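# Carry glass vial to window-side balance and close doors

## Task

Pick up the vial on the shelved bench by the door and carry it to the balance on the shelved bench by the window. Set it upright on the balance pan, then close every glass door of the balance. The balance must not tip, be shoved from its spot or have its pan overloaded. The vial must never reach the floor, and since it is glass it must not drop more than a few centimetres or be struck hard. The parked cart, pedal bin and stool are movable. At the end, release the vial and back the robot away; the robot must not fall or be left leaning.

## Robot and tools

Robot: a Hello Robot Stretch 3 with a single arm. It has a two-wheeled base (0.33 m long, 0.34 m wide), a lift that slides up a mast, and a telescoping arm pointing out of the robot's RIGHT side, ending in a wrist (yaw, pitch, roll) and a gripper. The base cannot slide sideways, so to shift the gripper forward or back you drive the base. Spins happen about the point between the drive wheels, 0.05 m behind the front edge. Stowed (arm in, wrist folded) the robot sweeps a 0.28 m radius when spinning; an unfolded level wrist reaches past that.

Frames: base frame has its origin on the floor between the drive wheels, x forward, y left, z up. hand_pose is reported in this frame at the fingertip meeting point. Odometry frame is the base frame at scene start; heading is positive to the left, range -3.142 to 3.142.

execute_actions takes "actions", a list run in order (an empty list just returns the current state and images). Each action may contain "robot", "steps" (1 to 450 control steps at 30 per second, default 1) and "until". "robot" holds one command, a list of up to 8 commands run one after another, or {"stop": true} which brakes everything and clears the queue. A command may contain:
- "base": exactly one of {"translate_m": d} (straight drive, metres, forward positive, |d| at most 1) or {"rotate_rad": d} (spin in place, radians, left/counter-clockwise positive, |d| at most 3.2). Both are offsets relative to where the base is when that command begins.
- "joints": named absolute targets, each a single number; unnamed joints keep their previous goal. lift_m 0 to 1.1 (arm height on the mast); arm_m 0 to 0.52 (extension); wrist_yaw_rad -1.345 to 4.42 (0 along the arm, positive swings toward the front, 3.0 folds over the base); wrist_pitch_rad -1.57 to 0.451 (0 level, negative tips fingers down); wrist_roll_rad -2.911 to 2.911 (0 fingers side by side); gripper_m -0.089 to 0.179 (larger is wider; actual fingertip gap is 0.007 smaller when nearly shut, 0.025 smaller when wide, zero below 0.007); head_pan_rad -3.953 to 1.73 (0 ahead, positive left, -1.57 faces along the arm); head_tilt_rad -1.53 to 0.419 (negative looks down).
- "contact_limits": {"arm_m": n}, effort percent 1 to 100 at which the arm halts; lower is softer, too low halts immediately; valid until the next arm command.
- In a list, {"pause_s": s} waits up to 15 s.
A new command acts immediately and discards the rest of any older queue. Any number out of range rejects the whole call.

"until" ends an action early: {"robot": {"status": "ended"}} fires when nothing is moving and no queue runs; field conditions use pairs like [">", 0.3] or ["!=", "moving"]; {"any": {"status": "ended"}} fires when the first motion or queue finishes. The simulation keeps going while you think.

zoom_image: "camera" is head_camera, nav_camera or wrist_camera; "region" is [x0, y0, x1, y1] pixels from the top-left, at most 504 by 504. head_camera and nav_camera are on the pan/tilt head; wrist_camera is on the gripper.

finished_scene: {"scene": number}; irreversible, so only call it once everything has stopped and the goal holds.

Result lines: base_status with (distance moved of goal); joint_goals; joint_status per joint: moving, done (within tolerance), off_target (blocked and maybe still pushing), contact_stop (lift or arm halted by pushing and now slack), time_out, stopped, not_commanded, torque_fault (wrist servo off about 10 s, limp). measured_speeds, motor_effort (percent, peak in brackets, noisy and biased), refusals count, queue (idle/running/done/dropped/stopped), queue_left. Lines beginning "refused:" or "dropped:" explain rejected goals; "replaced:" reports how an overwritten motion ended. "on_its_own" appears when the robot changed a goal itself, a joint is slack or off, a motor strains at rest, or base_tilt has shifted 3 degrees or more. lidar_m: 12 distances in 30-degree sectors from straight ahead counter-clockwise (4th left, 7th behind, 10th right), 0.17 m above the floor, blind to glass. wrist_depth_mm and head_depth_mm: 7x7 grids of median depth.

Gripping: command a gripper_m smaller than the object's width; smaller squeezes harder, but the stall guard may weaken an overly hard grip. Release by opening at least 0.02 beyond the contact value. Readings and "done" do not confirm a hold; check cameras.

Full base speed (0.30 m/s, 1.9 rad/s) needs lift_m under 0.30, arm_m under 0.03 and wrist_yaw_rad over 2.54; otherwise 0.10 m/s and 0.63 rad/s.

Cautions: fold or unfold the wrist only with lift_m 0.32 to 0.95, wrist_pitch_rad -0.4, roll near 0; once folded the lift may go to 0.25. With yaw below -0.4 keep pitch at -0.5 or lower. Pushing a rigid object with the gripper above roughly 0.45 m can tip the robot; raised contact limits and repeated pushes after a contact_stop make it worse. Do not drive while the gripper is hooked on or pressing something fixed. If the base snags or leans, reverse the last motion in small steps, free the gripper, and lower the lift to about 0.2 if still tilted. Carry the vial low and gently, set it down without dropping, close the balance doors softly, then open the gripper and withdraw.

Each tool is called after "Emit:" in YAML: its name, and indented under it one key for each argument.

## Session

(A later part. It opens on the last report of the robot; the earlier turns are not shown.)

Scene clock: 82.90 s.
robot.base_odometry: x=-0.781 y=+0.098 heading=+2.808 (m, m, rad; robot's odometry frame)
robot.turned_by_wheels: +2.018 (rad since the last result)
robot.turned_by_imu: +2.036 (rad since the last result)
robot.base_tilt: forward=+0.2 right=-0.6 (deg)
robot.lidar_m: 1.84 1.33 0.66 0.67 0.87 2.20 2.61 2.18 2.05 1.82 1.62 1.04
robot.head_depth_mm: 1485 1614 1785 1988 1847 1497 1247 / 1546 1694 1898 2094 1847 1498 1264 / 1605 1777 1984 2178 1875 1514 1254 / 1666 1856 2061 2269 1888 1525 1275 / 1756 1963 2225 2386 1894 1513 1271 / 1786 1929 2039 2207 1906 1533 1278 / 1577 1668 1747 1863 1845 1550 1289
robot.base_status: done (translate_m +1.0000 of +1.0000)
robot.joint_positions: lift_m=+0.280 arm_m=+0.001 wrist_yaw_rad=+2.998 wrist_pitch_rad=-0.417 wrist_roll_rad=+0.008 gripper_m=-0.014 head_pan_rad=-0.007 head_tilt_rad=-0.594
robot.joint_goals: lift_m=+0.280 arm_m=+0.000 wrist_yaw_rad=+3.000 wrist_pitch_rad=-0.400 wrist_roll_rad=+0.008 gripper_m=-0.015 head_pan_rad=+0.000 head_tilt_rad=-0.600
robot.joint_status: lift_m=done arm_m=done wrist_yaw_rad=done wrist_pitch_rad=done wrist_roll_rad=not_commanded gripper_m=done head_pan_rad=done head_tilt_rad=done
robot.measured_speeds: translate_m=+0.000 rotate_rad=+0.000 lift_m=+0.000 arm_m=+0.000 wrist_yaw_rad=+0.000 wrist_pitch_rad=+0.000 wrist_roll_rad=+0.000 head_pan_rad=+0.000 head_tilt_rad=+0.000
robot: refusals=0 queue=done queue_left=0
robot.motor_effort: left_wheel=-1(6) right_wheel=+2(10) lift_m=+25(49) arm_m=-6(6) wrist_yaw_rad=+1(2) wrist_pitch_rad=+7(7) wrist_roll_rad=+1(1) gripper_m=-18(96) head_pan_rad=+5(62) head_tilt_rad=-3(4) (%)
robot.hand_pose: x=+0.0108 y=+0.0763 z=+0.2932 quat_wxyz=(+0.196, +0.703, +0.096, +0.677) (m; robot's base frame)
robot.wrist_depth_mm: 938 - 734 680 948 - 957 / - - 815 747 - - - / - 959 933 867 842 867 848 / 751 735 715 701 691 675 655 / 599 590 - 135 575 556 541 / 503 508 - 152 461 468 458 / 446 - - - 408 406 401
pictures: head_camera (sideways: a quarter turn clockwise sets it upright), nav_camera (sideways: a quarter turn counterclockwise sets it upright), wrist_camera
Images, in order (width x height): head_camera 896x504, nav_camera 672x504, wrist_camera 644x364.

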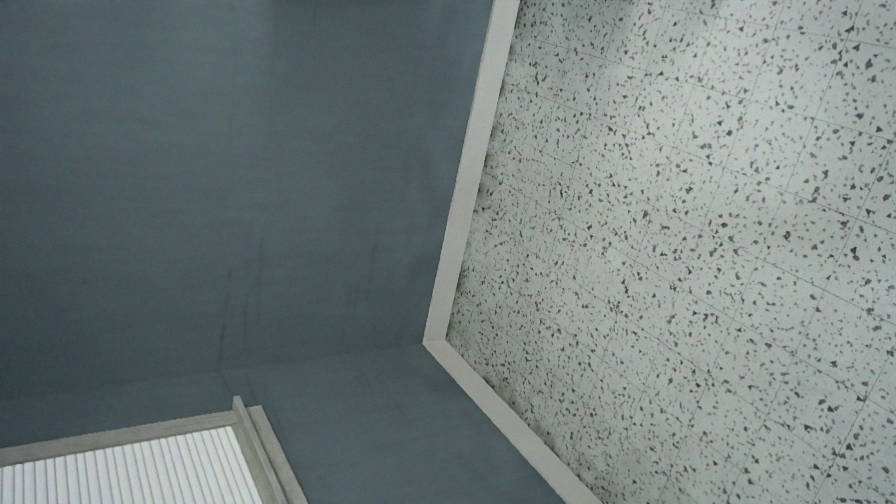

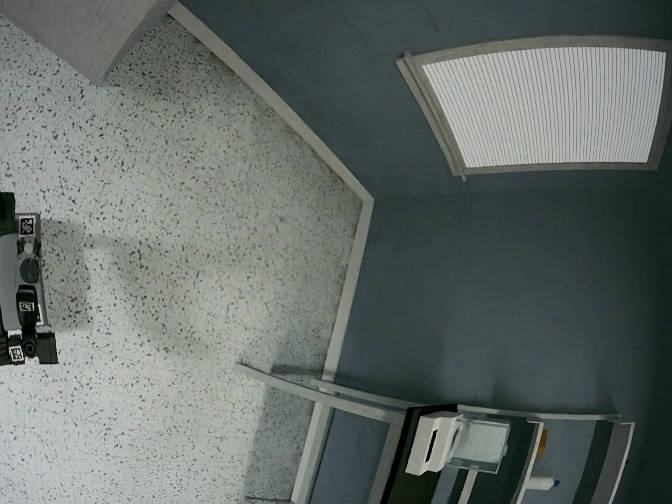

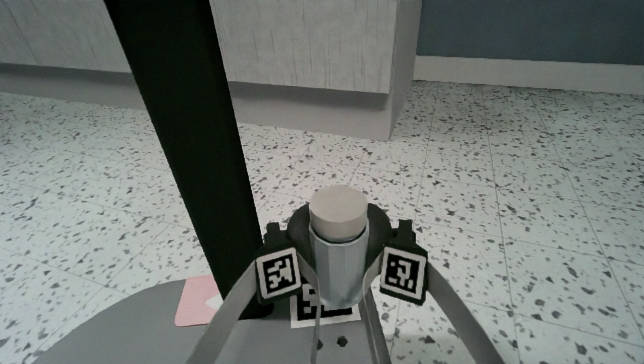

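Emit:
execute_actions:
  actions:
    - {"robot":[{"base":{"translate_m":1.0},"joints":{"head_pan_rad":-1.57,"head_tilt_rad":-0.4}},{"base":{"rotate_rad":-0.47}},{"base":{"translate_m":0.35}},{"joints":{"lift_m":0.94}}],"steps":450,"until":{"robot":{"status":"ended"}}}
    - {"steps":450,"until":{"robot":{"status":"ended"}}}

Scene clock: 101.53 s.
robot.base_odometry: x=-1.969 y=+0.678 heading=+2.338 (m, m, rad; robot's odometry frame)
robot.turned_by_wheels: -0.470 (rad since the last result)
robot.turned_by_imu: -0.464 (rad since the last result)
robot.base_tilt: forward=+0.3 right=-0.6 (deg)
robot.lidar_m: 0.55 0.57 0.78 0.82 0.85 1.15 1.36 3.59 0.53 0.56 0.68 0.58
robot.head_depth_mm: 2594 2782 2985 3051 635 597 - / 2580 2776 2916 1049 580 569 1428 / 2613 2803 2884 1054 556 572 1468 / 2609 2793 1654 991 551 575 1490 / 2595 2759 1702 1089 556 579 1486 / 2542 1881 639 608 567 585 1463 / 1681 1524 1589 1108 729 607 1364
robot.base_status: done (translate_m +0.3500 of +0.3500)
robot.joint_positions: lift_m=+0.940 arm_m=+0.001 wrist_yaw_rad=+2.998 wrist_pitch_rad=-0.417 wrist_roll_rad=+0.008 gripper_m=-0.014 head_pan_rad=-1.563 head_tilt_rad=-0.408
robot.joint_goals: lift_m=+0.940 arm_m=+0.000 wrist_yaw_rad=+3.000 wrist_pitch_rad=-0.400 wrist_roll_rad=+0.008 gripper_m=-0.015 head_pan_rad=-1.570 head_tilt_rad=-0.400
robot.joint_status: lift_m=done arm_m=done wrist_yaw_rad=done wrist_pitch_rad=done wrist_roll_rad=not_commanded gripper_m=done head_pan_rad=done head_tilt_rad=done
robot.measured_speeds: translate_m=+0.000 rotate_rad=+0.000 lift_m=+0.000 arm_m=+0.000 wrist_yaw_rad=+0.000 wrist_pitch_rad=+0.000 wrist_roll_rad=+0.000 head_pan_rad=+0.000 head_tilt_rad=+0.000
robot: refusals=0 queue=done queue_left=0
robot.motor_effort: left_wheel=+1(8) right_wheel=-1(10) lift_m=+46(48) arm_m=-5(6) wrist_yaw_rad=+1(2) wrist_pitch_rad=+7(7) wrist_roll_rad=+0(1) gripper_m=-18(18) head_pan_rad=-4(62) head_tilt_rad=+3(19) (%)
robot.hand_pose: x=+0.0108 y=+0.0762 z=+0.9524 quat_wxyz=(+0.196, +0.703, +0.096, +0.677) (m; robot's base frame)
robot.wrist_depth_mm: 715 - 762 783 801 802 562 / 761 786 797 830 874 814 568 / 851 885 928 968 996 838 578 / 944 975 - - - 860 591 / - - - 135 - 870 600 / - - - 157 - 910 610 / - - - - - 879 625
pictures: head_camera (sideways: a quarter turn clockwise sets it upright), nav_camera (sideways: a quarter turn counterclockwise sets it upright), wrist_camera
Images, in order (width x height): head_camera 896x504, nav_camera 672x504, wrist_camera 644x364.

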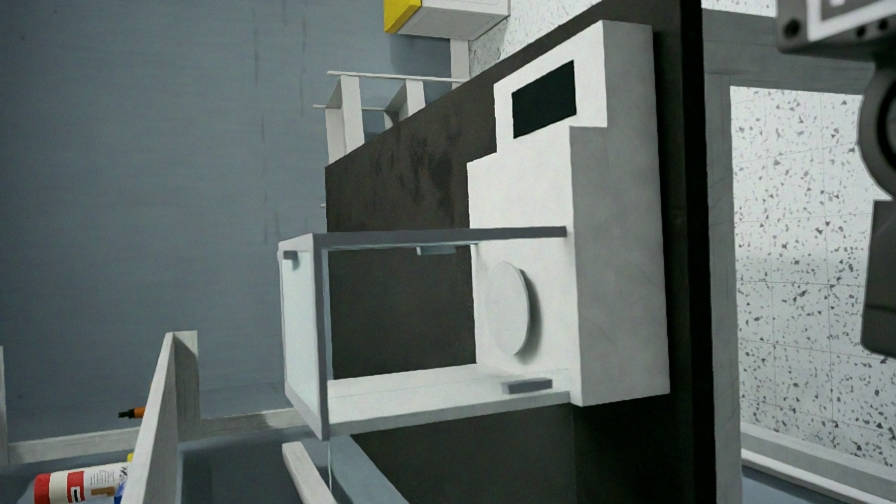

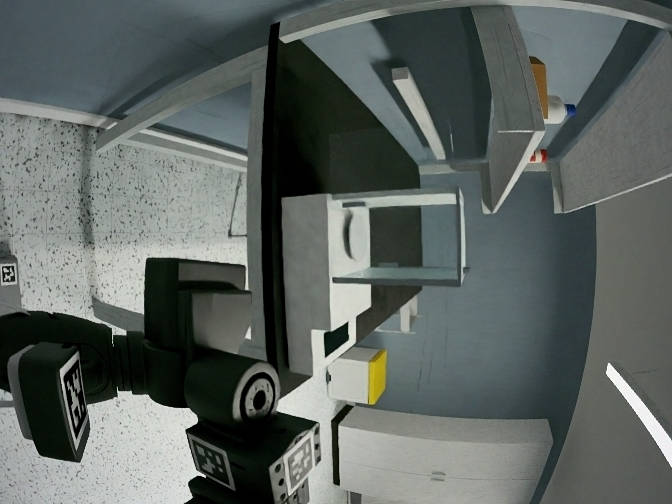

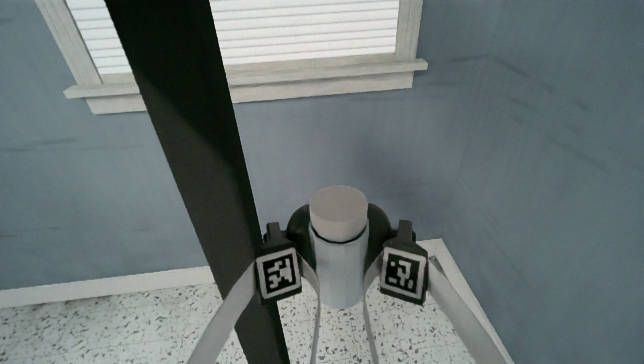

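Emit:
execute_actions:
  actions:
    - {"robot":[{"joints":{"wrist_yaw_rad":0.0},"base":{"translate_m":0.08}},{"joints":{"lift_m":1.06}}],"steps":450,"until":{"robot":{"status":"ended"}}}

Scene clock: 108.43 s.
robot.base_odometry: x=-2.025 y=+0.735 heading=+2.338 (m, m, rad; robot's odometry frame)
robot.turned_by_wheels: +0.000 (rad since the last result)
robot.turned_by_imu: +0.000 (rad since the last result)
robot.base_tilt: forward=+0.3 right=-0.6 (deg)
robot.lidar_m: 0.47 0.49 0.67 0.82 0.85 1.15 1.44 3.58 0.56 1.36 0.63 0.49
robot.head_depth_mm: 2601 2793 2981 3114 - - - / 2598 2798 2876 1209 - - - / 2580 2798 1628 1220 - - - / 2589 2755 1656 1146 551 578 1418 / 2603 2758 1703 946 686 604 1450 / 2350 1809 1911 1087 725 606 1376 / 1328 784 1374 1113 730 606 1242
robot.base_status: done (translate_m +0.0800 of +0.0800)
robot.joint_positions: lift_m=+1.060 arm_m=+0.001 wrist_yaw_rad=+0.002 wrist_pitch_rad=-0.417 wrist_roll_rad=+0.008 gripper_m=-0.014 head_pan_rad=-1.563 head_tilt_rad=-0.408
robot.joint_goals: lift_m=+1.060 arm_m=+0.000 wrist_yaw_rad=+0.000 wrist_pitch_rad=-0.400 wrist_roll_rad=+0.008 gripper_m=-0.015 head_pan_rad=-1.570 head_tilt_rad=-0.400
robot.joint_status: lift_m=done arm_m=done wrist_yaw_rad=done wrist_pitch_rad=done wrist_roll_rad=not_commanded gripper_m=done head_pan_rad=done head_tilt_rad=done
robot.measured_speeds: translate_m=+0.000 rotate_rad=+0.000 lift_m=+0.000 arm_m=+0.000 wrist_yaw_rad=+0.000 wrist_pitch_rad=+0.000 wrist_roll_rad=+0.000 head_pan_rad=+0.000 head_tilt_rad=+0.000
robot: refusals=0 queue=done queue_left=0
robot.motor_effort: left_wheel=+1(5) right_wheel=-1(5) lift_m=+47(48) arm_m=-5(5) wrist_yaw_rad=-1(2) wrist_pitch_rad=+7(7) wrist_roll_rad=+0(0) gripper_m=-17(19) head_pan_rad=-5(5) head_tilt_rad=+3(3) (%)
robot.hand_pose: x=-0.0210 y=-0.3704 z=+1.0724 quat_wxyz=(+0.689, +0.147, -0.694, -0.147) (m; robot's base frame)
robot.wrist_depth_mm: 534 699 971 - - - - / 539 770 845 877 788 - - / 537 632 601 374 383 - - / 497 493 477 318 318 339 - / 401 397 388 135 345 345 - / 479 507 - 158 - 420 - / 515 608 - - - - -
pictures: head_camera (sideways: a quarter turn clockwise sets it upright), nav_camera (sideways: a quarter turn counterclockwise sets it upright), wrist_camera
Images, in order (width x height): head_camera 896x504, nav_camera 672x504, wrist_camera 644x364.

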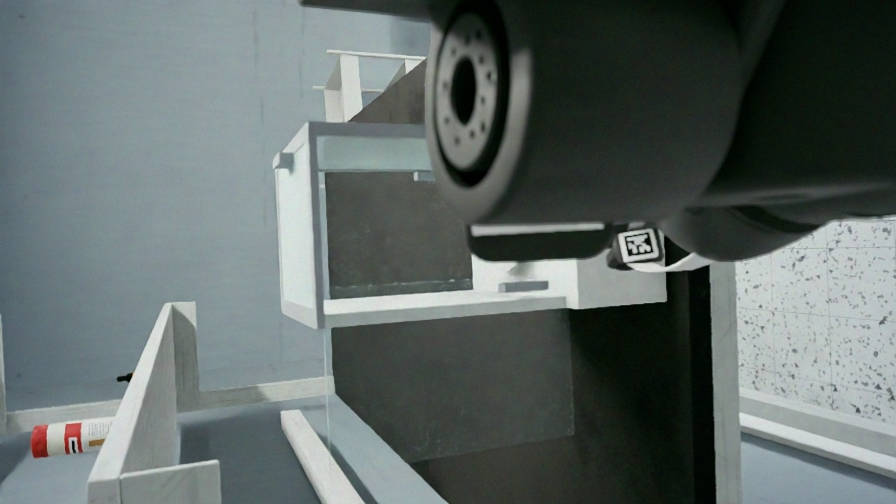

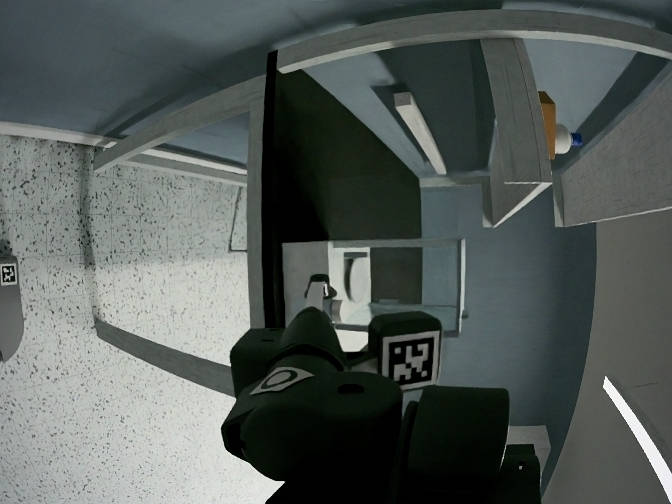

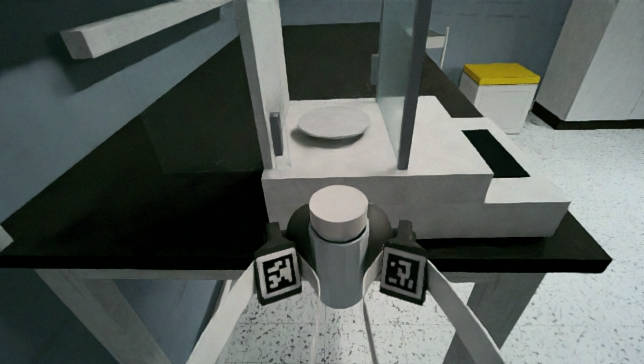

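Emit:
execute_actions:
  actions:
    - {"robot":{"joints":{"lift_m":1.075,"arm_m":0.14},"contact_limits":{"arm_m":15}},"steps":450,"until":{"robot":{"status":"ended"}}}

Scene clock: 113.17 s.
robot.base_odometry: x=-2.025 y=+0.735 heading=+2.338 (m, m, rad; robot's odometry frame)
robot.turned_by_wheels: +0.000 (rad since the last result)
robot.turned_by_imu: +0.000 (rad since the last result)
robot.base_tilt: forward=+0.3 right=-0.7 (deg)
robot.lidar_m: 0.47 0.49 0.67 0.82 0.85 1.15 1.44 3.56 0.56 1.36 0.63 0.49
robot.head_depth_mm: 2609 2769 - - 553 598 1380 / 2620 2712 - - 550 568 1420 / 2610 2773 - - 552 573 1426 / 2593 2744 1774 1071 552 576 1445 / 2571 2720 1702 946 684 604 1449 / 2337 1825 1939 1096 726 607 1377 / 1321 786 1371 1108 730 608 1248
robot.base_status: done (translate_m +0.0800 of +0.0800)
robot.joint_positions: lift_m=+1.075 arm_m=+0.140 wrist_yaw_rad=+0.001 wrist_pitch_rad=-0.418 wrist_roll_rad=+0.008 gripper_m=-0.014 head_pan_rad=-1.563 head_tilt_rad=-0.408
robot.joint_goals: lift_m=+1.075 arm_m=+0.140 wrist_yaw_rad=+0.000 wrist_pitch_rad=-0.400 wrist_roll_rad=+0.008 gripper_m=-0.015 head_pan_rad=-1.570 head_tilt_rad=-0.400
robot.joint_status: lift_m=done arm_m=done wrist_yaw_rad=done wrist_pitch_rad=done wrist_roll_rad=not_commanded gripper_m=done head_pan_rad=done head_tilt_rad=done
robot.measured_speeds: translate_m=+0.000 rotate_rad=+0.000 lift_m=+0.000 arm_m=+0.000 wrist_yaw_rad=+0.000 wrist_pitch_rad=+0.000 wrist_roll_rad=+0.000 head_pan_rad=+0.000 head_tilt_rad=+0.000
robot: refusals=0 queue=done queue_left=0
robot.motor_effort: left_wheel=+1(1) right_wheel=-2(1) lift_m=+46(48) arm_m=+3(3) wrist_yaw_rad=-1(1) wrist_pitch_rad=+7(7) wrist_roll_rad=+1(1) gripper_m=-18(18) head_pan_rad=-4(4) head_tilt_rad=+3(3) (%)
robot.contact_limits: arm_m 15 (drawing in: default 33, maximum 53; extending or still: default 42, maximum 70)
robot.hand_pose: x=-0.0212 y=-0.5091 z=+1.0873 quat_wxyz=(+0.689, +0.147, -0.694, -0.147) (m; robot's base frame)
robot.wrist_depth_mm: 534 136 205 - - - - / 477 652 203 930 884 - - / 540 646 200 643 604 - - / 501 521 226 306 322 362 - / 426 416 244 135 258 259 - / 353 348 334 157 209 219 256 / 302 300 240 224 221 219 228
pictures: head_camera (sideways: a quarter turn clockwise sets it upright), nav_camera (sideways: a quarter turn counterclockwise sets it upright), wrist_camera
Images, in order (width x height): head_camera 896x504, nav_camera 672x504, wrist_camera 644x364.

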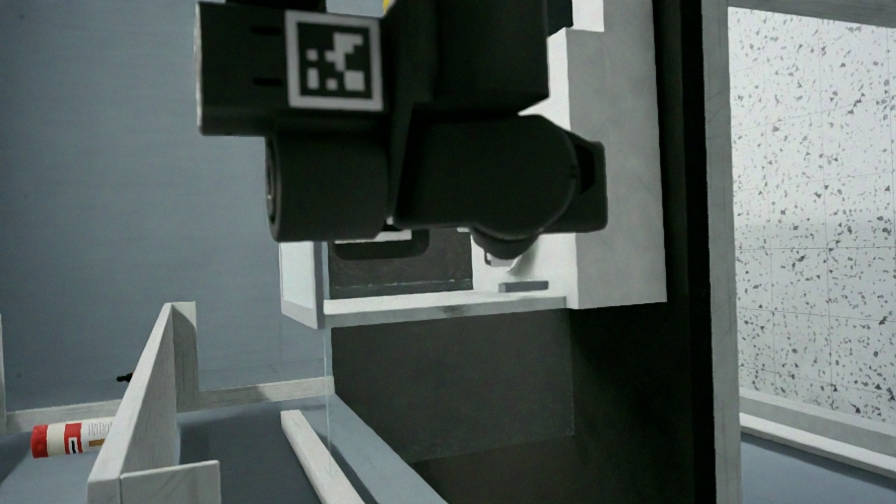

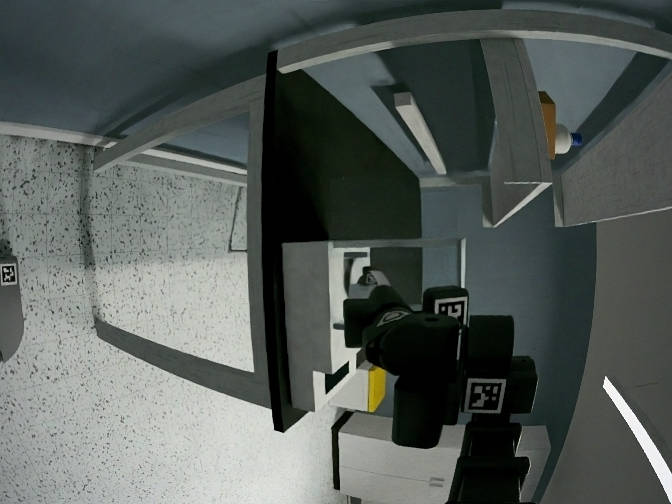

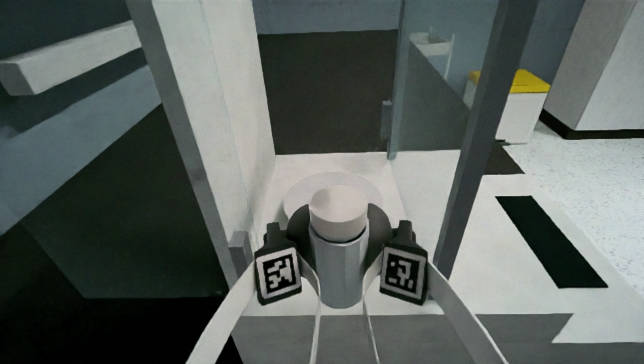

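Emit:
execute_actions:
  actions:
    - {"robot":[{"joints":{"lift_m":1.064}},{"joints":{"arm_m":0.225},"contact_limits":{"arm_m":12}}],"steps":450,"until":{"robot":{"status":"ended"}}}

Scene clock: 120.07 s.
robot.base_odometry: x=-2.025 y=+0.735 heading=+2.338 (m, m, rad; robot's odometry frame)
robot.turned_by_wheels: +0.000 (rad since the last result)
robot.turned_by_imu: +0.000 (rad since the last result)
robot.base_tilt: forward=+0.3 right=-0.6 (deg)
robot.lidar_m: 0.47 0.49 0.67 0.82 0.85 1.15 1.43 3.58 0.56 1.36 0.63 0.49
robot.head_depth_mm: 2630 2715 3003 1894 560 598 1387 / 2604 2759 - 644 550 569 1425 / 2621 2791 - - 554 573 1431 / 2555 2714 1770 1071 555 575 1442 / 2597 2713 1708 949 685 603 1449 / 2336 1842 1920 1091 724 607 1377 / 1334 788 1373 1106 729 607 1242
robot.base_status: done (translate_m +0.0800 of +0.0800)
robot.joint_positions: lift_m=+1.064 arm_m=+0.225 wrist_yaw_rad=+0.001 wrist_pitch_rad=-0.418 wrist_roll_rad=+0.008 gripper_m=-0.014 head_pan_rad=-1.563 head_tilt_rad=-0.408
robot.joint_goals: lift_m=+1.064 arm_m=+0.225 wrist_yaw_rad=+0.000 wrist_pitch_rad=-0.400 wrist_roll_rad=+0.008 gripper_m=-0.015 head_pan_rad=-1.570 head_tilt_rad=-0.400
robot.joint_status: lift_m=done arm_m=done wrist_yaw_rad=done wrist_pitch_rad=done wrist_roll_rad=not_commanded gripper_m=done head_pan_rad=done head_tilt_rad=done
robot.measured_speeds: translate_m=+0.000 rotate_rad=+0.000 lift_m=+0.000 arm_m=+0.000 wrist_yaw_rad=+0.000 wrist_pitch_rad=+0.000 wrist_roll_rad=+0.000 head_pan_rad=+0.000 head_tilt_rad=+0.000
robot: refusals=0 queue=done queue_left=0
robot.motor_effort: left_wheel=+1(1) right_wheel=-1(1) lift_m=+25(49) arm_m=+4(4) wrist_yaw_rad=-1(1) wrist_pitch_rad=+7(7) wrist_roll_rad=+1(0) gripper_m=-18(18) head_pan_rad=-4(5) head_tilt_rad=+3(3) (%)
robot.contact_limits: arm_m 12 (drawing in: default 33, maximum 53; extending or still: default 42, maximum 70)
robot.hand_pose: x=-0.0212 y=-0.5941 z=+1.0772 quat_wxyz=(+0.689, +0.147, -0.694, -0.147) (m; robot's base frame)
robot.wrist_depth_mm: 86 110 - - - - - / - 109 209 897 854 - - / - 108 206 617 578 - - / - 108 205 481 291 459 - / - 107 190 135 258 252 290 / 318 107 177 157 198 207 72 / 285 106 180 178 180 179 80
pictures: head_camera (sideways: a quarter turn clockwise sets it upright), nav_camera (sideways: a quarter turn counterclockwise sets it upright), wrist_camera
Images, in order (width x height): head_camera 896x504, nav_camera 672x504, wrist_camera 644x364.

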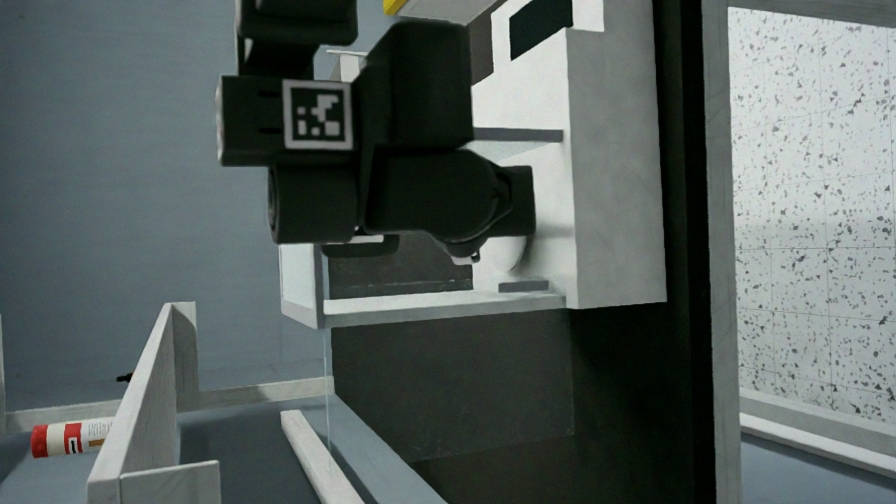

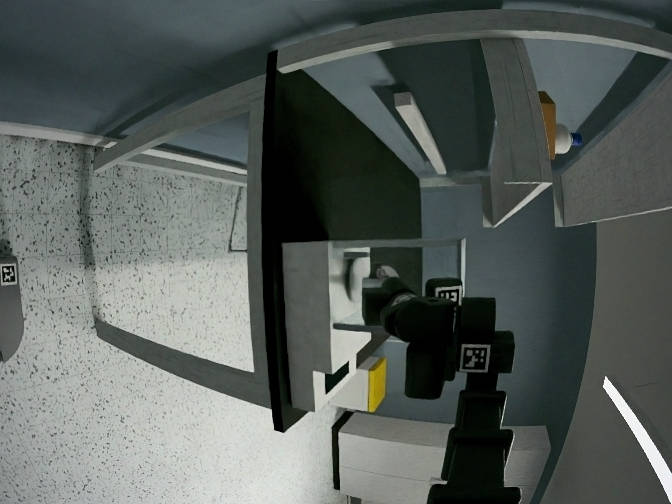

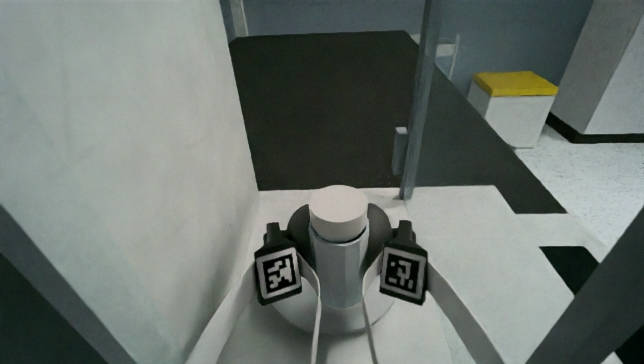

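Emit:
execute_actions:
  actions:
    - {"robot":[{"joints":{"arm_m":0.243},"contact_limits":{"arm_m":12}},{"joints":{"lift_m":1.056}}],"steps":450,"until":{"robot":{"status":"ended"}}}

Scene clock: 124.57 s.
robot.base_odometry: x=-2.025 y=+0.735 heading=+2.338 (m, m, rad; robot's odometry frame)
robot.turned_by_wheels: +0.000 (rad since the last result)
robot.turned_by_imu: +0.000 (rad since the last result)
robot.base_tilt: forward=+0.4 right=-0.7 (deg)
robot.lidar_m: 0.47 0.49 0.67 0.82 0.85 1.16 1.44 3.58 0.56 1.36 0.63 0.49
robot.head_depth_mm: 2604 2755 - 2936 560 598 1376 / 2577 2764 - 646 551 570 1421 / 2628 2789 - - 554 573 1437 / 2576 2806 1672 1070 555 576 1436 / 2602 2753 1687 944 685 603 1446 / 2328 1829 1921 1093 723 606 1370 / 1334 788 1355 1108 729 607 1252
robot.base_status: done (translate_m +0.0800 of +0.0800)
robot.joint_positions: lift_m=+1.056 arm_m=+0.243 wrist_yaw_rad=+0.001 wrist_pitch_rad=-0.418 wrist_roll_rad=+0.008 gripper_m=-0.014 head_pan_rad=-1.563 head_tilt_rad=-0.408
robot.joint_goals: lift_m=+1.056 arm_m=+0.243 wrist_yaw_rad=+0.000 wrist_pitch_rad=-0.400 wrist_roll_rad=+0.008 gripper_m=-0.015 head_pan_rad=-1.570 head_tilt_rad=-0.400
robot.joint_status: lift_m=done arm_m=done wrist_yaw_rad=done wrist_pitch_rad=done wrist_roll_rad=not_commanded gripper_m=done head_pan_rad=done head_tilt_rad=done
robot.measured_speeds: translate_m=+0.000 rotate_rad=+0.000 lift_m=+0.000 arm_m=+0.000 wrist_yaw_rad=+0.000 wrist_pitch_rad=+0.000 wrist_roll_rad=+0.000 head_pan_rad=+0.000 head_tilt_rad=+0.000
robot: refusals=0 queue=done queue_left=0
robot.motor_effort: left_wheel=+1(1) right_wheel=-1(1) lift_m=+25(25) arm_m=+3(3) wrist_yaw_rad=-1(0) wrist_pitch_rad=+7(7) wrist_roll_rad=+1(1) gripper_m=-17(18) head_pan_rad=-4(4) head_tilt_rad=+3(3) (%)
robot.contact_limits: arm_m 12 (drawing in: default 33, maximum 53; extending or still: default 42, maximum 70)
robot.hand_pose: x=-0.0212 y=-0.6121 z=+1.0691 quat_wxyz=(+0.689, +0.147, -0.694, -0.147) (m; robot's base frame)
robot.wrist_depth_mm: 85 111 - - - - - / 84 110 745 860 766 - - / - 109 208 601 564 - - / - 108 205 464 436 443 - / - 108 191 135 246 232 293 / - 107 177 158 188 197 229 / - 106 172 162 169 171 174
pictures: head_camera (sideways: a quarter turn clockwise sets it upright), nav_camera (sideways: a quarter turn counterclockwise sets it upright), wrist_camera
Images, in order (width x height): head_camera 896x504, nav_camera 672x504, wrist_camera 644x364.

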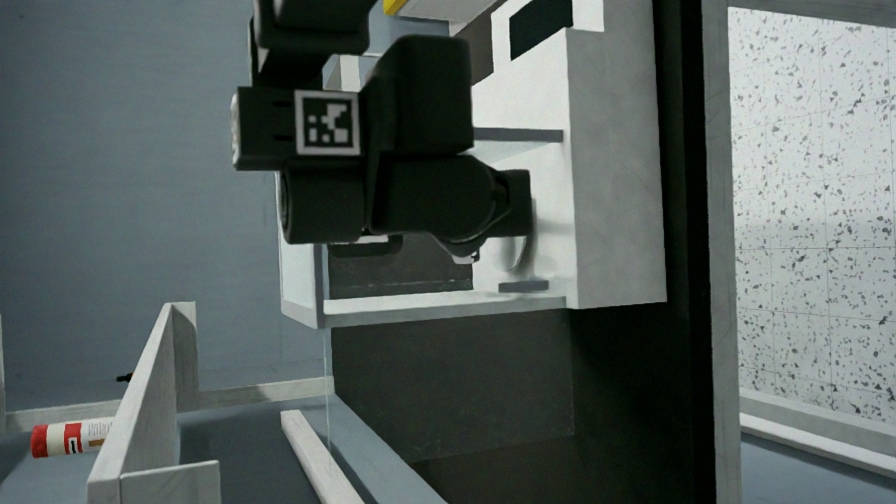

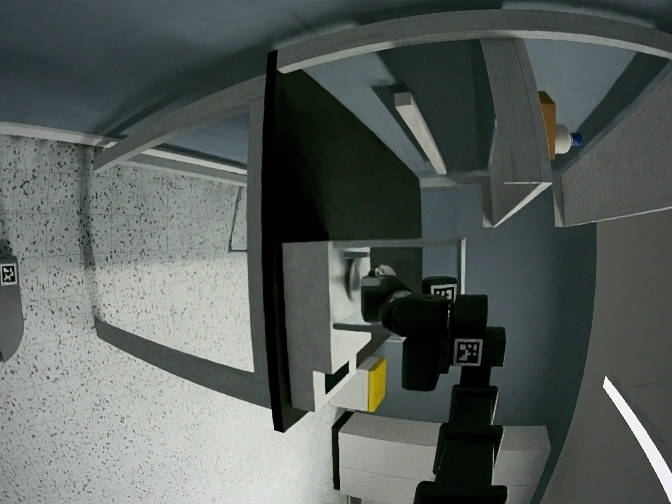

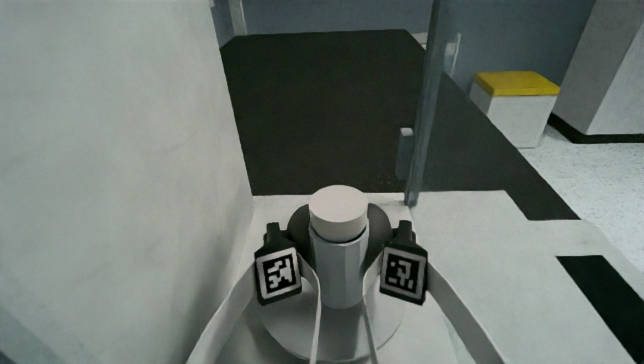

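Gap ≈10 mm. Lower 6 mm and release.

Emit:
execute_actions:
  actions:
    - {"robot":[{"joints":{"lift_m":1.050}},{"joints":{"gripper_m":0.06}}],"steps":450,"until":{"robot":{"status":"ended"}}}

Scene clock: 127.57 s.
robot.base_odometry: x=-2.025 y=+0.735 heading=+2.338 (m, m, rad; robot's odometry frame)
robot.turned_by_wheels: +0.000 (rad since the last result)
robot.turned_by_imu: +0.000 (rad since the last result)
robot.base_tilt: forward=+0.3 right=-0.6 (deg)
robot.lidar_m: 0.47 0.49 0.67 0.82 0.85 1.15 1.43 3.58 0.56 1.36 0.63 0.49
robot.head_depth_mm: 2628 2797 - 2885 560 599 1371 / 2591 2769 - 646 550 569 1426 / 2600 2769 - - 551 571 1427 / 2604 2785 1663 1144 553 577 1452 / 2594 2727 1701 950 684 603 1455 / 2355 1826 1931 1095 725 606 1377 / 1328 786 1364 1109 731 608 1245
robot.base_status: done (translate_m +0.0800 of +0.0800)
robot.joint_positions: lift_m=+1.050 arm_m=+0.243 wrist_yaw_rad=+0.001 wrist_pitch_rad=-0.418 wrist_roll_rad=+0.008 gripper_m=+0.060 head_pan_rad=-1.563 head_tilt_rad=-0.408
robot.joint_goals: lift_m=+1.050 arm_m=+0.243 wrist_yaw_rad=+0.000 wrist_pitch_rad=-0.400 wrist_roll_rad=+0.008 gripper_m=+0.060 head_pan_rad=-1.570 head_tilt_rad=-0.400
robot.joint_status: lift_m=done arm_m=done wrist_yaw_rad=done wrist_pitch_rad=done wrist_roll_rad=not_commanded gripper_m=done head_pan_rad=done head_tilt_rad=done
robot.measured_speeds: translate_m=+0.000 rotate_rad=+0.000 lift_m=+0.000 arm_m=+0.000 wrist_yaw_rad=+0.000 wrist_pitch_rad=+0.000 wrist_roll_rad=+0.000 head_pan_rad=+0.000 head_tilt_rad=+0.000
robot: refusals=0 queue=done queue_left=0
robot.motor_effort: left_wheel=+1(1) right_wheel=-2(2) lift_m=+24(27) arm_m=+3(3) wrist_yaw_rad=-1(1) wrist_pitch_rad=+7(7) wrist_roll_rad=+0(0) gripper_m=+1(92) head_pan_rad=-5(5) head_tilt_rad=+3(3) (%)
robot.contact_limits: arm_m 12 (drawing in: default 33, maximum 53; extending or still: default 42, maximum 70)
robot.hand_pose: x=-0.0212 y=-0.6121 z=+1.0632 quat_wxyz=(+0.689, +0.147, -0.694, -0.147) (m; robot's base frame)
robot.wrist_depth_mm: 84 111 - - - - - / 84 110 733 843 743 - - / - 109 208 587 555 - - / - 108 205 453 270 436 - / - 108 180 139 236 226 282 / - 107 160 163 180 190 220 / - 106 167 160 163 166 163
pictures: head_camera (sideways: a quarter turn clockwise sets it upright), nav_camera (sideways: a quarter turn counterclockwise sets it upright), wrist_camera
Images, in order (width x height): head_camera 896x504, nav_camera 672x504, wrist_camera 644x364.

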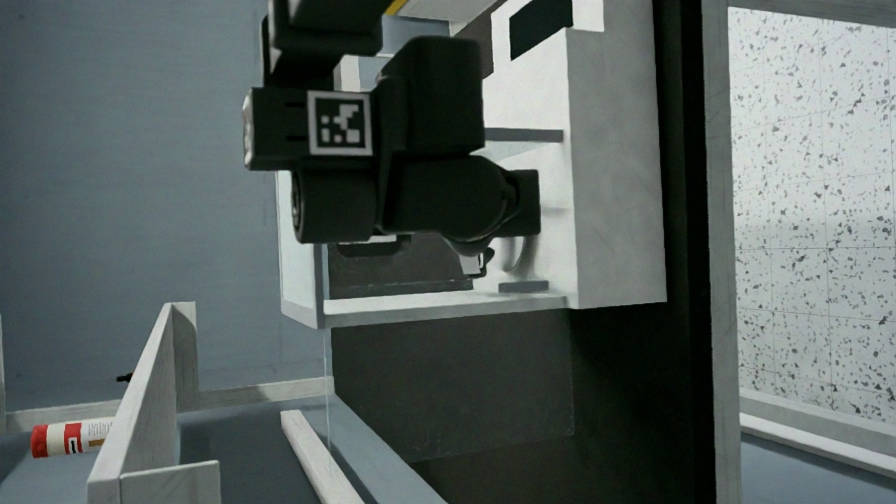

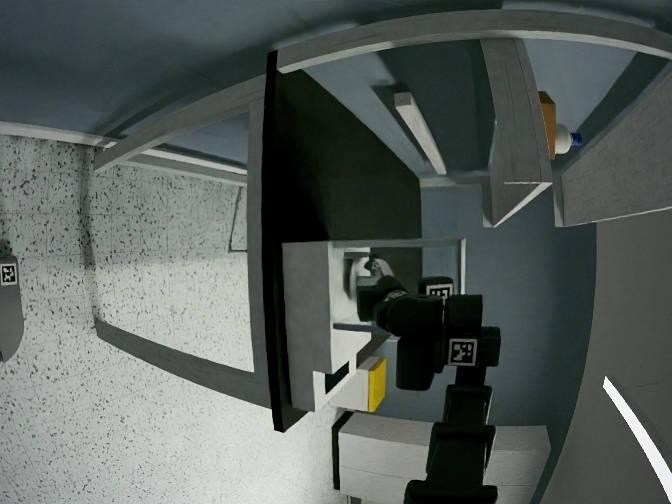

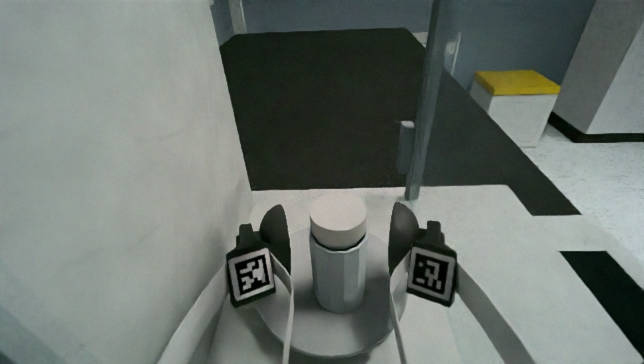

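Emit:
execute_actions:
  actions:
    - {"robot":[{"joints":{"arm_m":0.195},"contact_limits":{"arm_m":14}},{"joints":{"gripper_m":0.035}},{"joints":{"arm_m":0.07},"contact_limits":{"arm_m":14}},{"base":{"translate_m":0.057},"joints":{"lift_m":1.04}}],"steps":450,"until":{"robot":{"status":"ended"}}}

Scene clock: 135.97 s.
robot.base_odometry: x=-2.064 y=+0.776 heading=+2.338 (m, m, rad; robot's odometry frame)
robot.turned_by_wheels: +0.000 (rad since the last result)
robot.turned_by_imu: +0.000 (rad since the last result)
robot.base_tilt: forward=+0.3 right=-0.6 (deg)
robot.lidar_m: 0.42 0.43 0.59 0.82 0.85 1.15 1.49 3.59 0.59 1.20 0.60 0.43
robot.head_depth_mm: 2602 2804 2966 - - - 1381 / 2563 2792 2921 - - - 1362 / 2606 2789 1818 - - - 1397 / 2615 2770 1652 1112 748 605 1436 / 2610 1817 2812 1080 719 606 1435 / 1670 435 1722 1094 726 608 1365 / 508 430 1184 1097 729 609 1148
robot.base_status: done (translate_m +0.0570 of +0.0570)
robot.joint_positions: lift_m=+1.040 arm_m=+0.070 wrist_yaw_rad=+0.001 wrist_pitch_rad=-0.418 wrist_roll_rad=+0.008 gripper_m=+0.035 head_pan_rad=-1.563 head_tilt_rad=-0.408
robot.joint_goals: lift_m=+1.040 arm_m=+0.070 wrist_yaw_rad=+0.000 wrist_pitch_rad=-0.400 wrist_roll_rad=+0.008 gripper_m=+0.035 head_pan_rad=-1.570 head_tilt_rad=-0.400
robot.joint_status: lift_m=done arm_m=done wrist_yaw_rad=done wrist_pitch_rad=done wrist_roll_rad=not_commanded gripper_m=done head_pan_rad=done head_tilt_rad=done
robot.measured_speeds: translate_m=+0.000 rotate_rad=+0.000 lift_m=+0.000 arm_m=+0.000 wrist_yaw_rad=+0.000 wrist_pitch_rad=+0.000 wrist_roll_rad=+0.000 head_pan_rad=+0.000 head_tilt_rad=+0.000
robot: refusals=0 queue=done queue_left=0
robot.motor_effort: left_wheel=+1(5) right_wheel=-1(5) lift_m=+24(24) arm_m=-6(6) wrist_yaw_rad=-1(1) wrist_pitch_rad=+7(7) wrist_roll_rad=+1(0) gripper_m=+0(88) head_pan_rad=-4(4) head_tilt_rad=+3(3) (%)
robot.contact_limits: arm_m 14 (drawing in: default 33, maximum 53; extending or still: default 42, maximum 70)
robot.hand_pose: x=-0.0212 y=-0.4397 z=+1.0532 quat_wxyz=(+0.689, +0.147, -0.694, -0.147) (m; robot's base frame)
robot.wrist_depth_mm: 456 620 - - - - - / 479 686 829 758 665 768 - / 480 599 589 318 307 321 - / 445 456 449 282 266 251 297 / 377 368 365 257 249 254 260 / 313 306 307 290 283 282 277 / 424 455 - - - 425 365
pictures: head_camera (sideways: a quarter turn clockwise sets it upright), nav_camera (sideways: a quarter turn counterclockwise sets it upright), wrist_camera
Images, in order (width x height): head_camera 896x504, nav_camera 672x504, wrist_camera 644x364.

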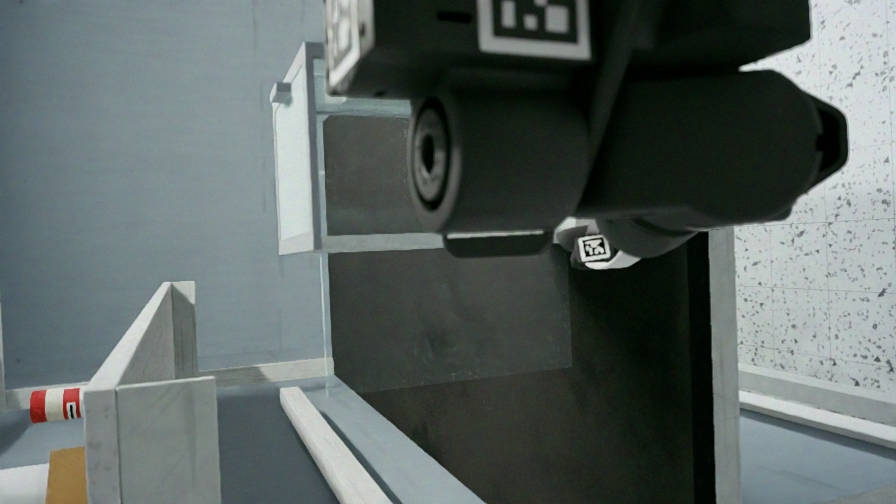

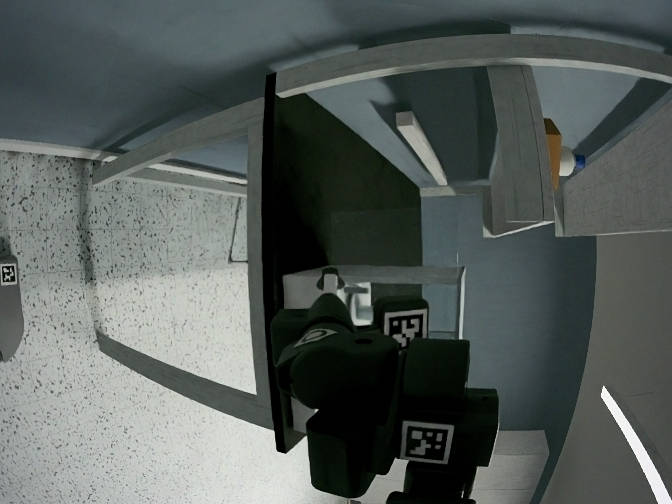

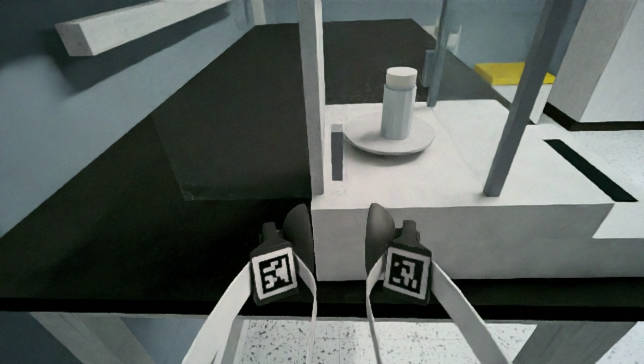

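Emit:
execute_actions:
  actions:
    - {"robot":{"joints":{"arm_m":0.14},"contact_limits":{"arm_m":8}},"steps":450,"until":{"robot":{"status":"ended"}}}

Scene clock: 139.17 s.
robot.base_odometry: x=-2.064 y=+0.776 heading=+2.338 (m, m, rad; robot's odometry frame)
robot.turned_by_wheels: +0.000 (rad since the last result)
robot.turned_by_imu: +0.000 (rad since the last result)
robot.base_tilt: forward=+0.3 right=-0.7 (deg)
robot.lidar_m: 0.42 0.43 0.59 0.82 0.85 1.15 1.49 3.59 0.59 1.20 0.60 0.43
robot.head_depth_mm: 2567 2773 2935 - - 598 1422 / 2565 2737 2884 - - 570 1431 / 2574 2774 2375 - - 607 1436 / 2595 2759 1666 1073 682 600 1440 / 2616 1831 2807 1081 718 601 1445 / 1673 435 1738 1095 724 609 1368 / 509 431 1191 1101 731 607 1146
robot.base_status: done (translate_m +0.0570 of +0.0570)
robot.joint_positions: lift_m=+1.040 arm_m=+0.133 wrist_yaw_rad=+0.005 wrist_pitch_rad=-0.424 wrist_roll_rad=+0.008 gripper_m=+0.035 head_pan_rad=-1.563 head_tilt_rad=-0.408
robot.joint_goals: lift_m=+1.040 arm_m=+0.133 wrist_yaw_rad=+0.000 wrist_pitch_rad=-0.400 wrist_roll_rad=+0.008 gripper_m=+0.035 head_pan_rad=-1.570 head_tilt_rad=-0.400
robot.joint_status: lift_m=done arm_m=contact_stop wrist_yaw_rad=done wrist_pitch_rad=done wrist_roll_rad=not_commanded gripper_m=done head_pan_rad=done head_tilt_rad=done
robot.measured_speeds: translate_m=+0.000 rotate_rad=+0.000 lift_m=+0.000 arm_m=-0.001 wrist_yaw_rad=+0.020 wrist_pitch_rad=+0.000 wrist_roll_rad=+0.000 head_pan_rad=+0.000 head_tilt_rad=+0.000
robot: refusals=0 queue=dropped queue_left=0
robot.on_its_own: arm_m is slack since a contact_stop, until your next command for it (your +0.140 is given up)
robot.motor_effort: left_wheel=+2(2) right_wheel=-2(2) lift_m=+24(24) arm_m=+2(10) wrist_yaw_rad=-4(3) wrist_pitch_rad=+10(11) wrist_roll_rad=+1(0) gripper_m=+0(0) head_pan_rad=-5(5) head_tilt_rad=+3(3) (%)
robot.contact_limits: arm_m 8 (drawing in: default 33, maximum 53; extending or still: default 42, maximum 70)
robot.hand_pose: x=-0.0205 y=-0.5020 z=+1.0517 quat_wxyz=(+0.689, +0.150, -0.693, -0.148) (m; robot's base frame)
robot.wrist_depth_mm: 428 607 - - - - - / 463 676 825 691 762 - - / 473 591 577 324 279 327 - / 443 456 446 252 242 257 263 / 371 364 359 203 220 204 206 / 311 305 304 203 207 195 194 / 265 264 258 244 236 232 231
pictures: head_camera (sideways: a quarter turn clockwise sets it upright), nav_camera (sideways: a quarter turn counterclockwise sets it upright), wrist_camera
Images, in order (width x height): head_camera 896x504, nav_camera 672x504, wrist_camera 644x364.

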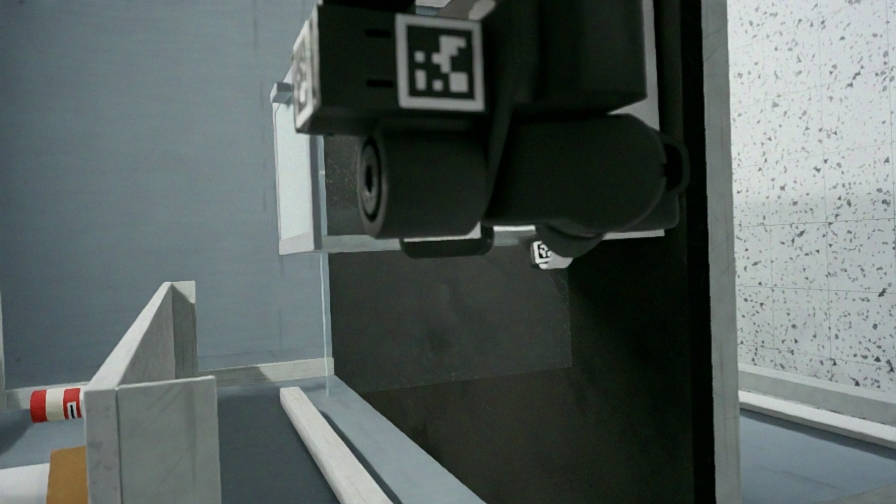

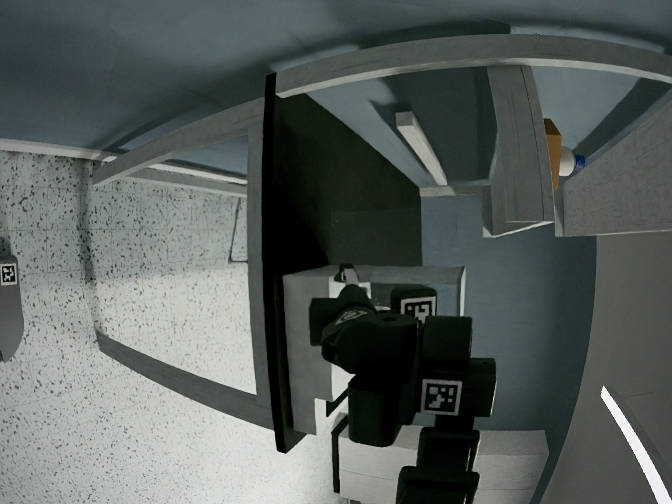

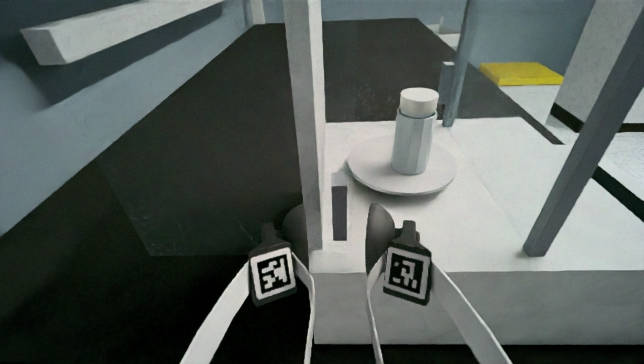

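Emit:
execute_actions:
  actions:
    - {"robot":[{"joints":{"arm_m":0.129},"contact_limits":{"arm_m":12}},{"base":{"translate_m":-0.08}}],"steps":450,"until":{"robot":{"status":"ended"}}}

Scene clock: 143.17 s.
robot.base_odometry: x=-2.009 y=+0.719 heading=+2.338 (m, m, rad; robot's odometry frame)
robot.turned_by_wheels: +0.000 (rad since the last result)
robot.turned_by_imu: +0.000 (rad since the last result)
robot.base_tilt: forward=+0.4 right=-0.7 (deg)
robot.lidar_m: 0.50 0.51 0.70 0.82 0.85 1.15 1.41 3.58 0.55 1.36 0.64 0.52
robot.head_depth_mm: 2599 2794 2901 - - 602 696 / 2631 2782 2909 - - 586 1426 / 2580 2770 1817 - - 607 1432 / 2567 2789 1662 1073 550 578 1438 / 2583 2733 637 702 564 581 1446 / 2459 1858 1912 1097 723 607 1408 / 1389 1440 1432 1110 732 609 1292
robot.base_status: done (translate_m -0.0800 of -0.0800)
robot.joint_positions: lift_m=+1.040 arm_m=+0.129 wrist_yaw_rad=+0.004 wrist_pitch_rad=-0.419 wrist_roll_rad=+0.008 gripper_m=+0.035 head_pan_rad=-1.563 head_tilt_rad=-0.408
robot.joint_goals: lift_m=+1.040 arm_m=+0.129 wrist_yaw_rad=+0.000 wrist_pitch_rad=-0.400 wrist_roll_rad=+0.008 gripper_m=+0.035 head_pan_rad=-1.570 head_tilt_rad=-0.400
robot.joint_status: lift_m=done arm_m=done wrist_yaw_rad=done wrist_pitch_rad=done wrist_roll_rad=not_commanded gripper_m=done head_pan_rad=done head_tilt_rad=done
robot.measured_speeds: translate_m=+0.000 rotate_rad=+0.000 lift_m=+0.000 arm_m=+0.000 wrist_yaw_rad=+0.000 wrist_pitch_rad=+0.000 wrist_roll_rad=+0.000 head_pan_rad=+0.000 head_tilt_rad=+0.000
robot: refusals=0 queue=done queue_left=0
robot.motor_effort: left_wheel=+2(3) right_wheel=-2(9) lift_m=+24(24) arm_m=-5(6) wrist_yaw_rad=-3(4) wrist_pitch_rad=+8(10) wrist_roll_rad=+1(1) gripper_m=-1(1) head_pan_rad=-4(6) head_tilt_rad=+3(3) (%)
robot.contact_limits: arm_m 12 (drawing in: default 33, maximum 53; extending or still: default 42, maximum 70)
robot.hand_pose: x=-0.0205 y=-0.4985 z=+1.0527 quat_wxyz=(+0.689, +0.148, -0.694, -0.147) (m; robot's base frame)
robot.wrist_depth_mm: 519 152 273 - - - - / 566 164 268 812 676 - - / 548 531 266 288 322 - - / 469 435 249 248 254 304 - / 374 362 215 218 213 219 279 / 312 308 209 209 214 202 219 / 265 265 248 243 241 238 236
pictures: head_camera (sideways: a quarter turn clockwise sets it upright), nav_camera (sideways: a quarter turn counterclockwise sets it upright), wrist_camera
Images, in order (width x height): head_camera 896x504, nav_camera 672x504, wrist_camera 644x364.

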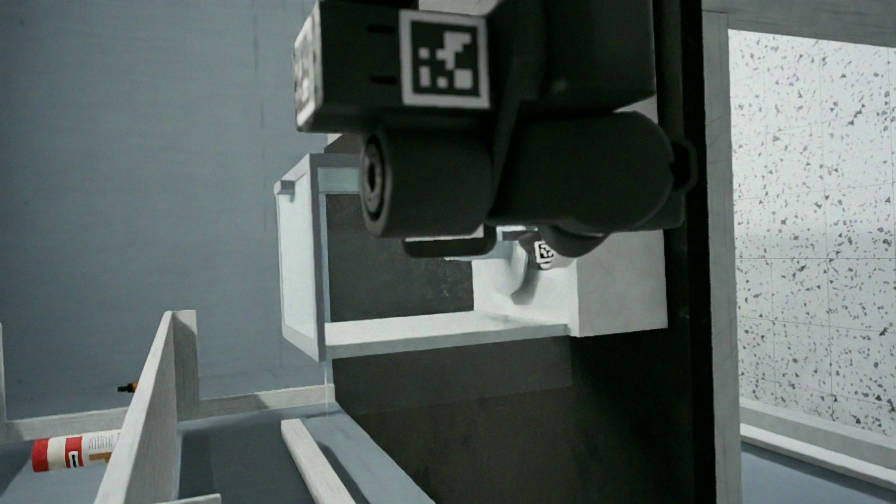

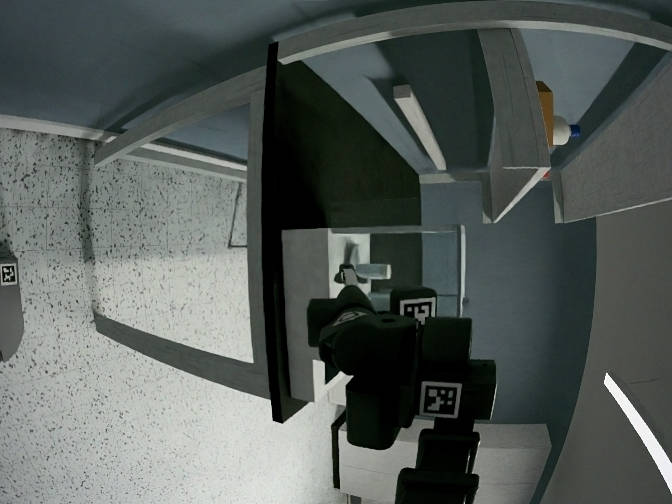

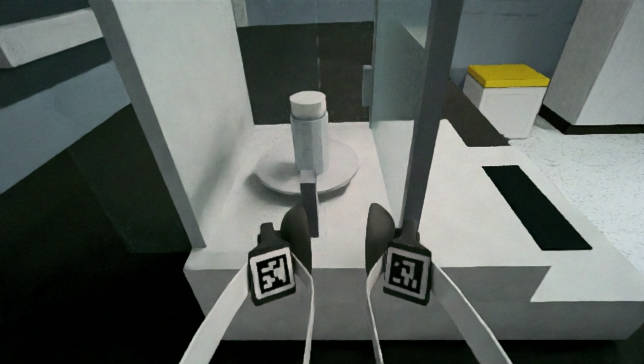

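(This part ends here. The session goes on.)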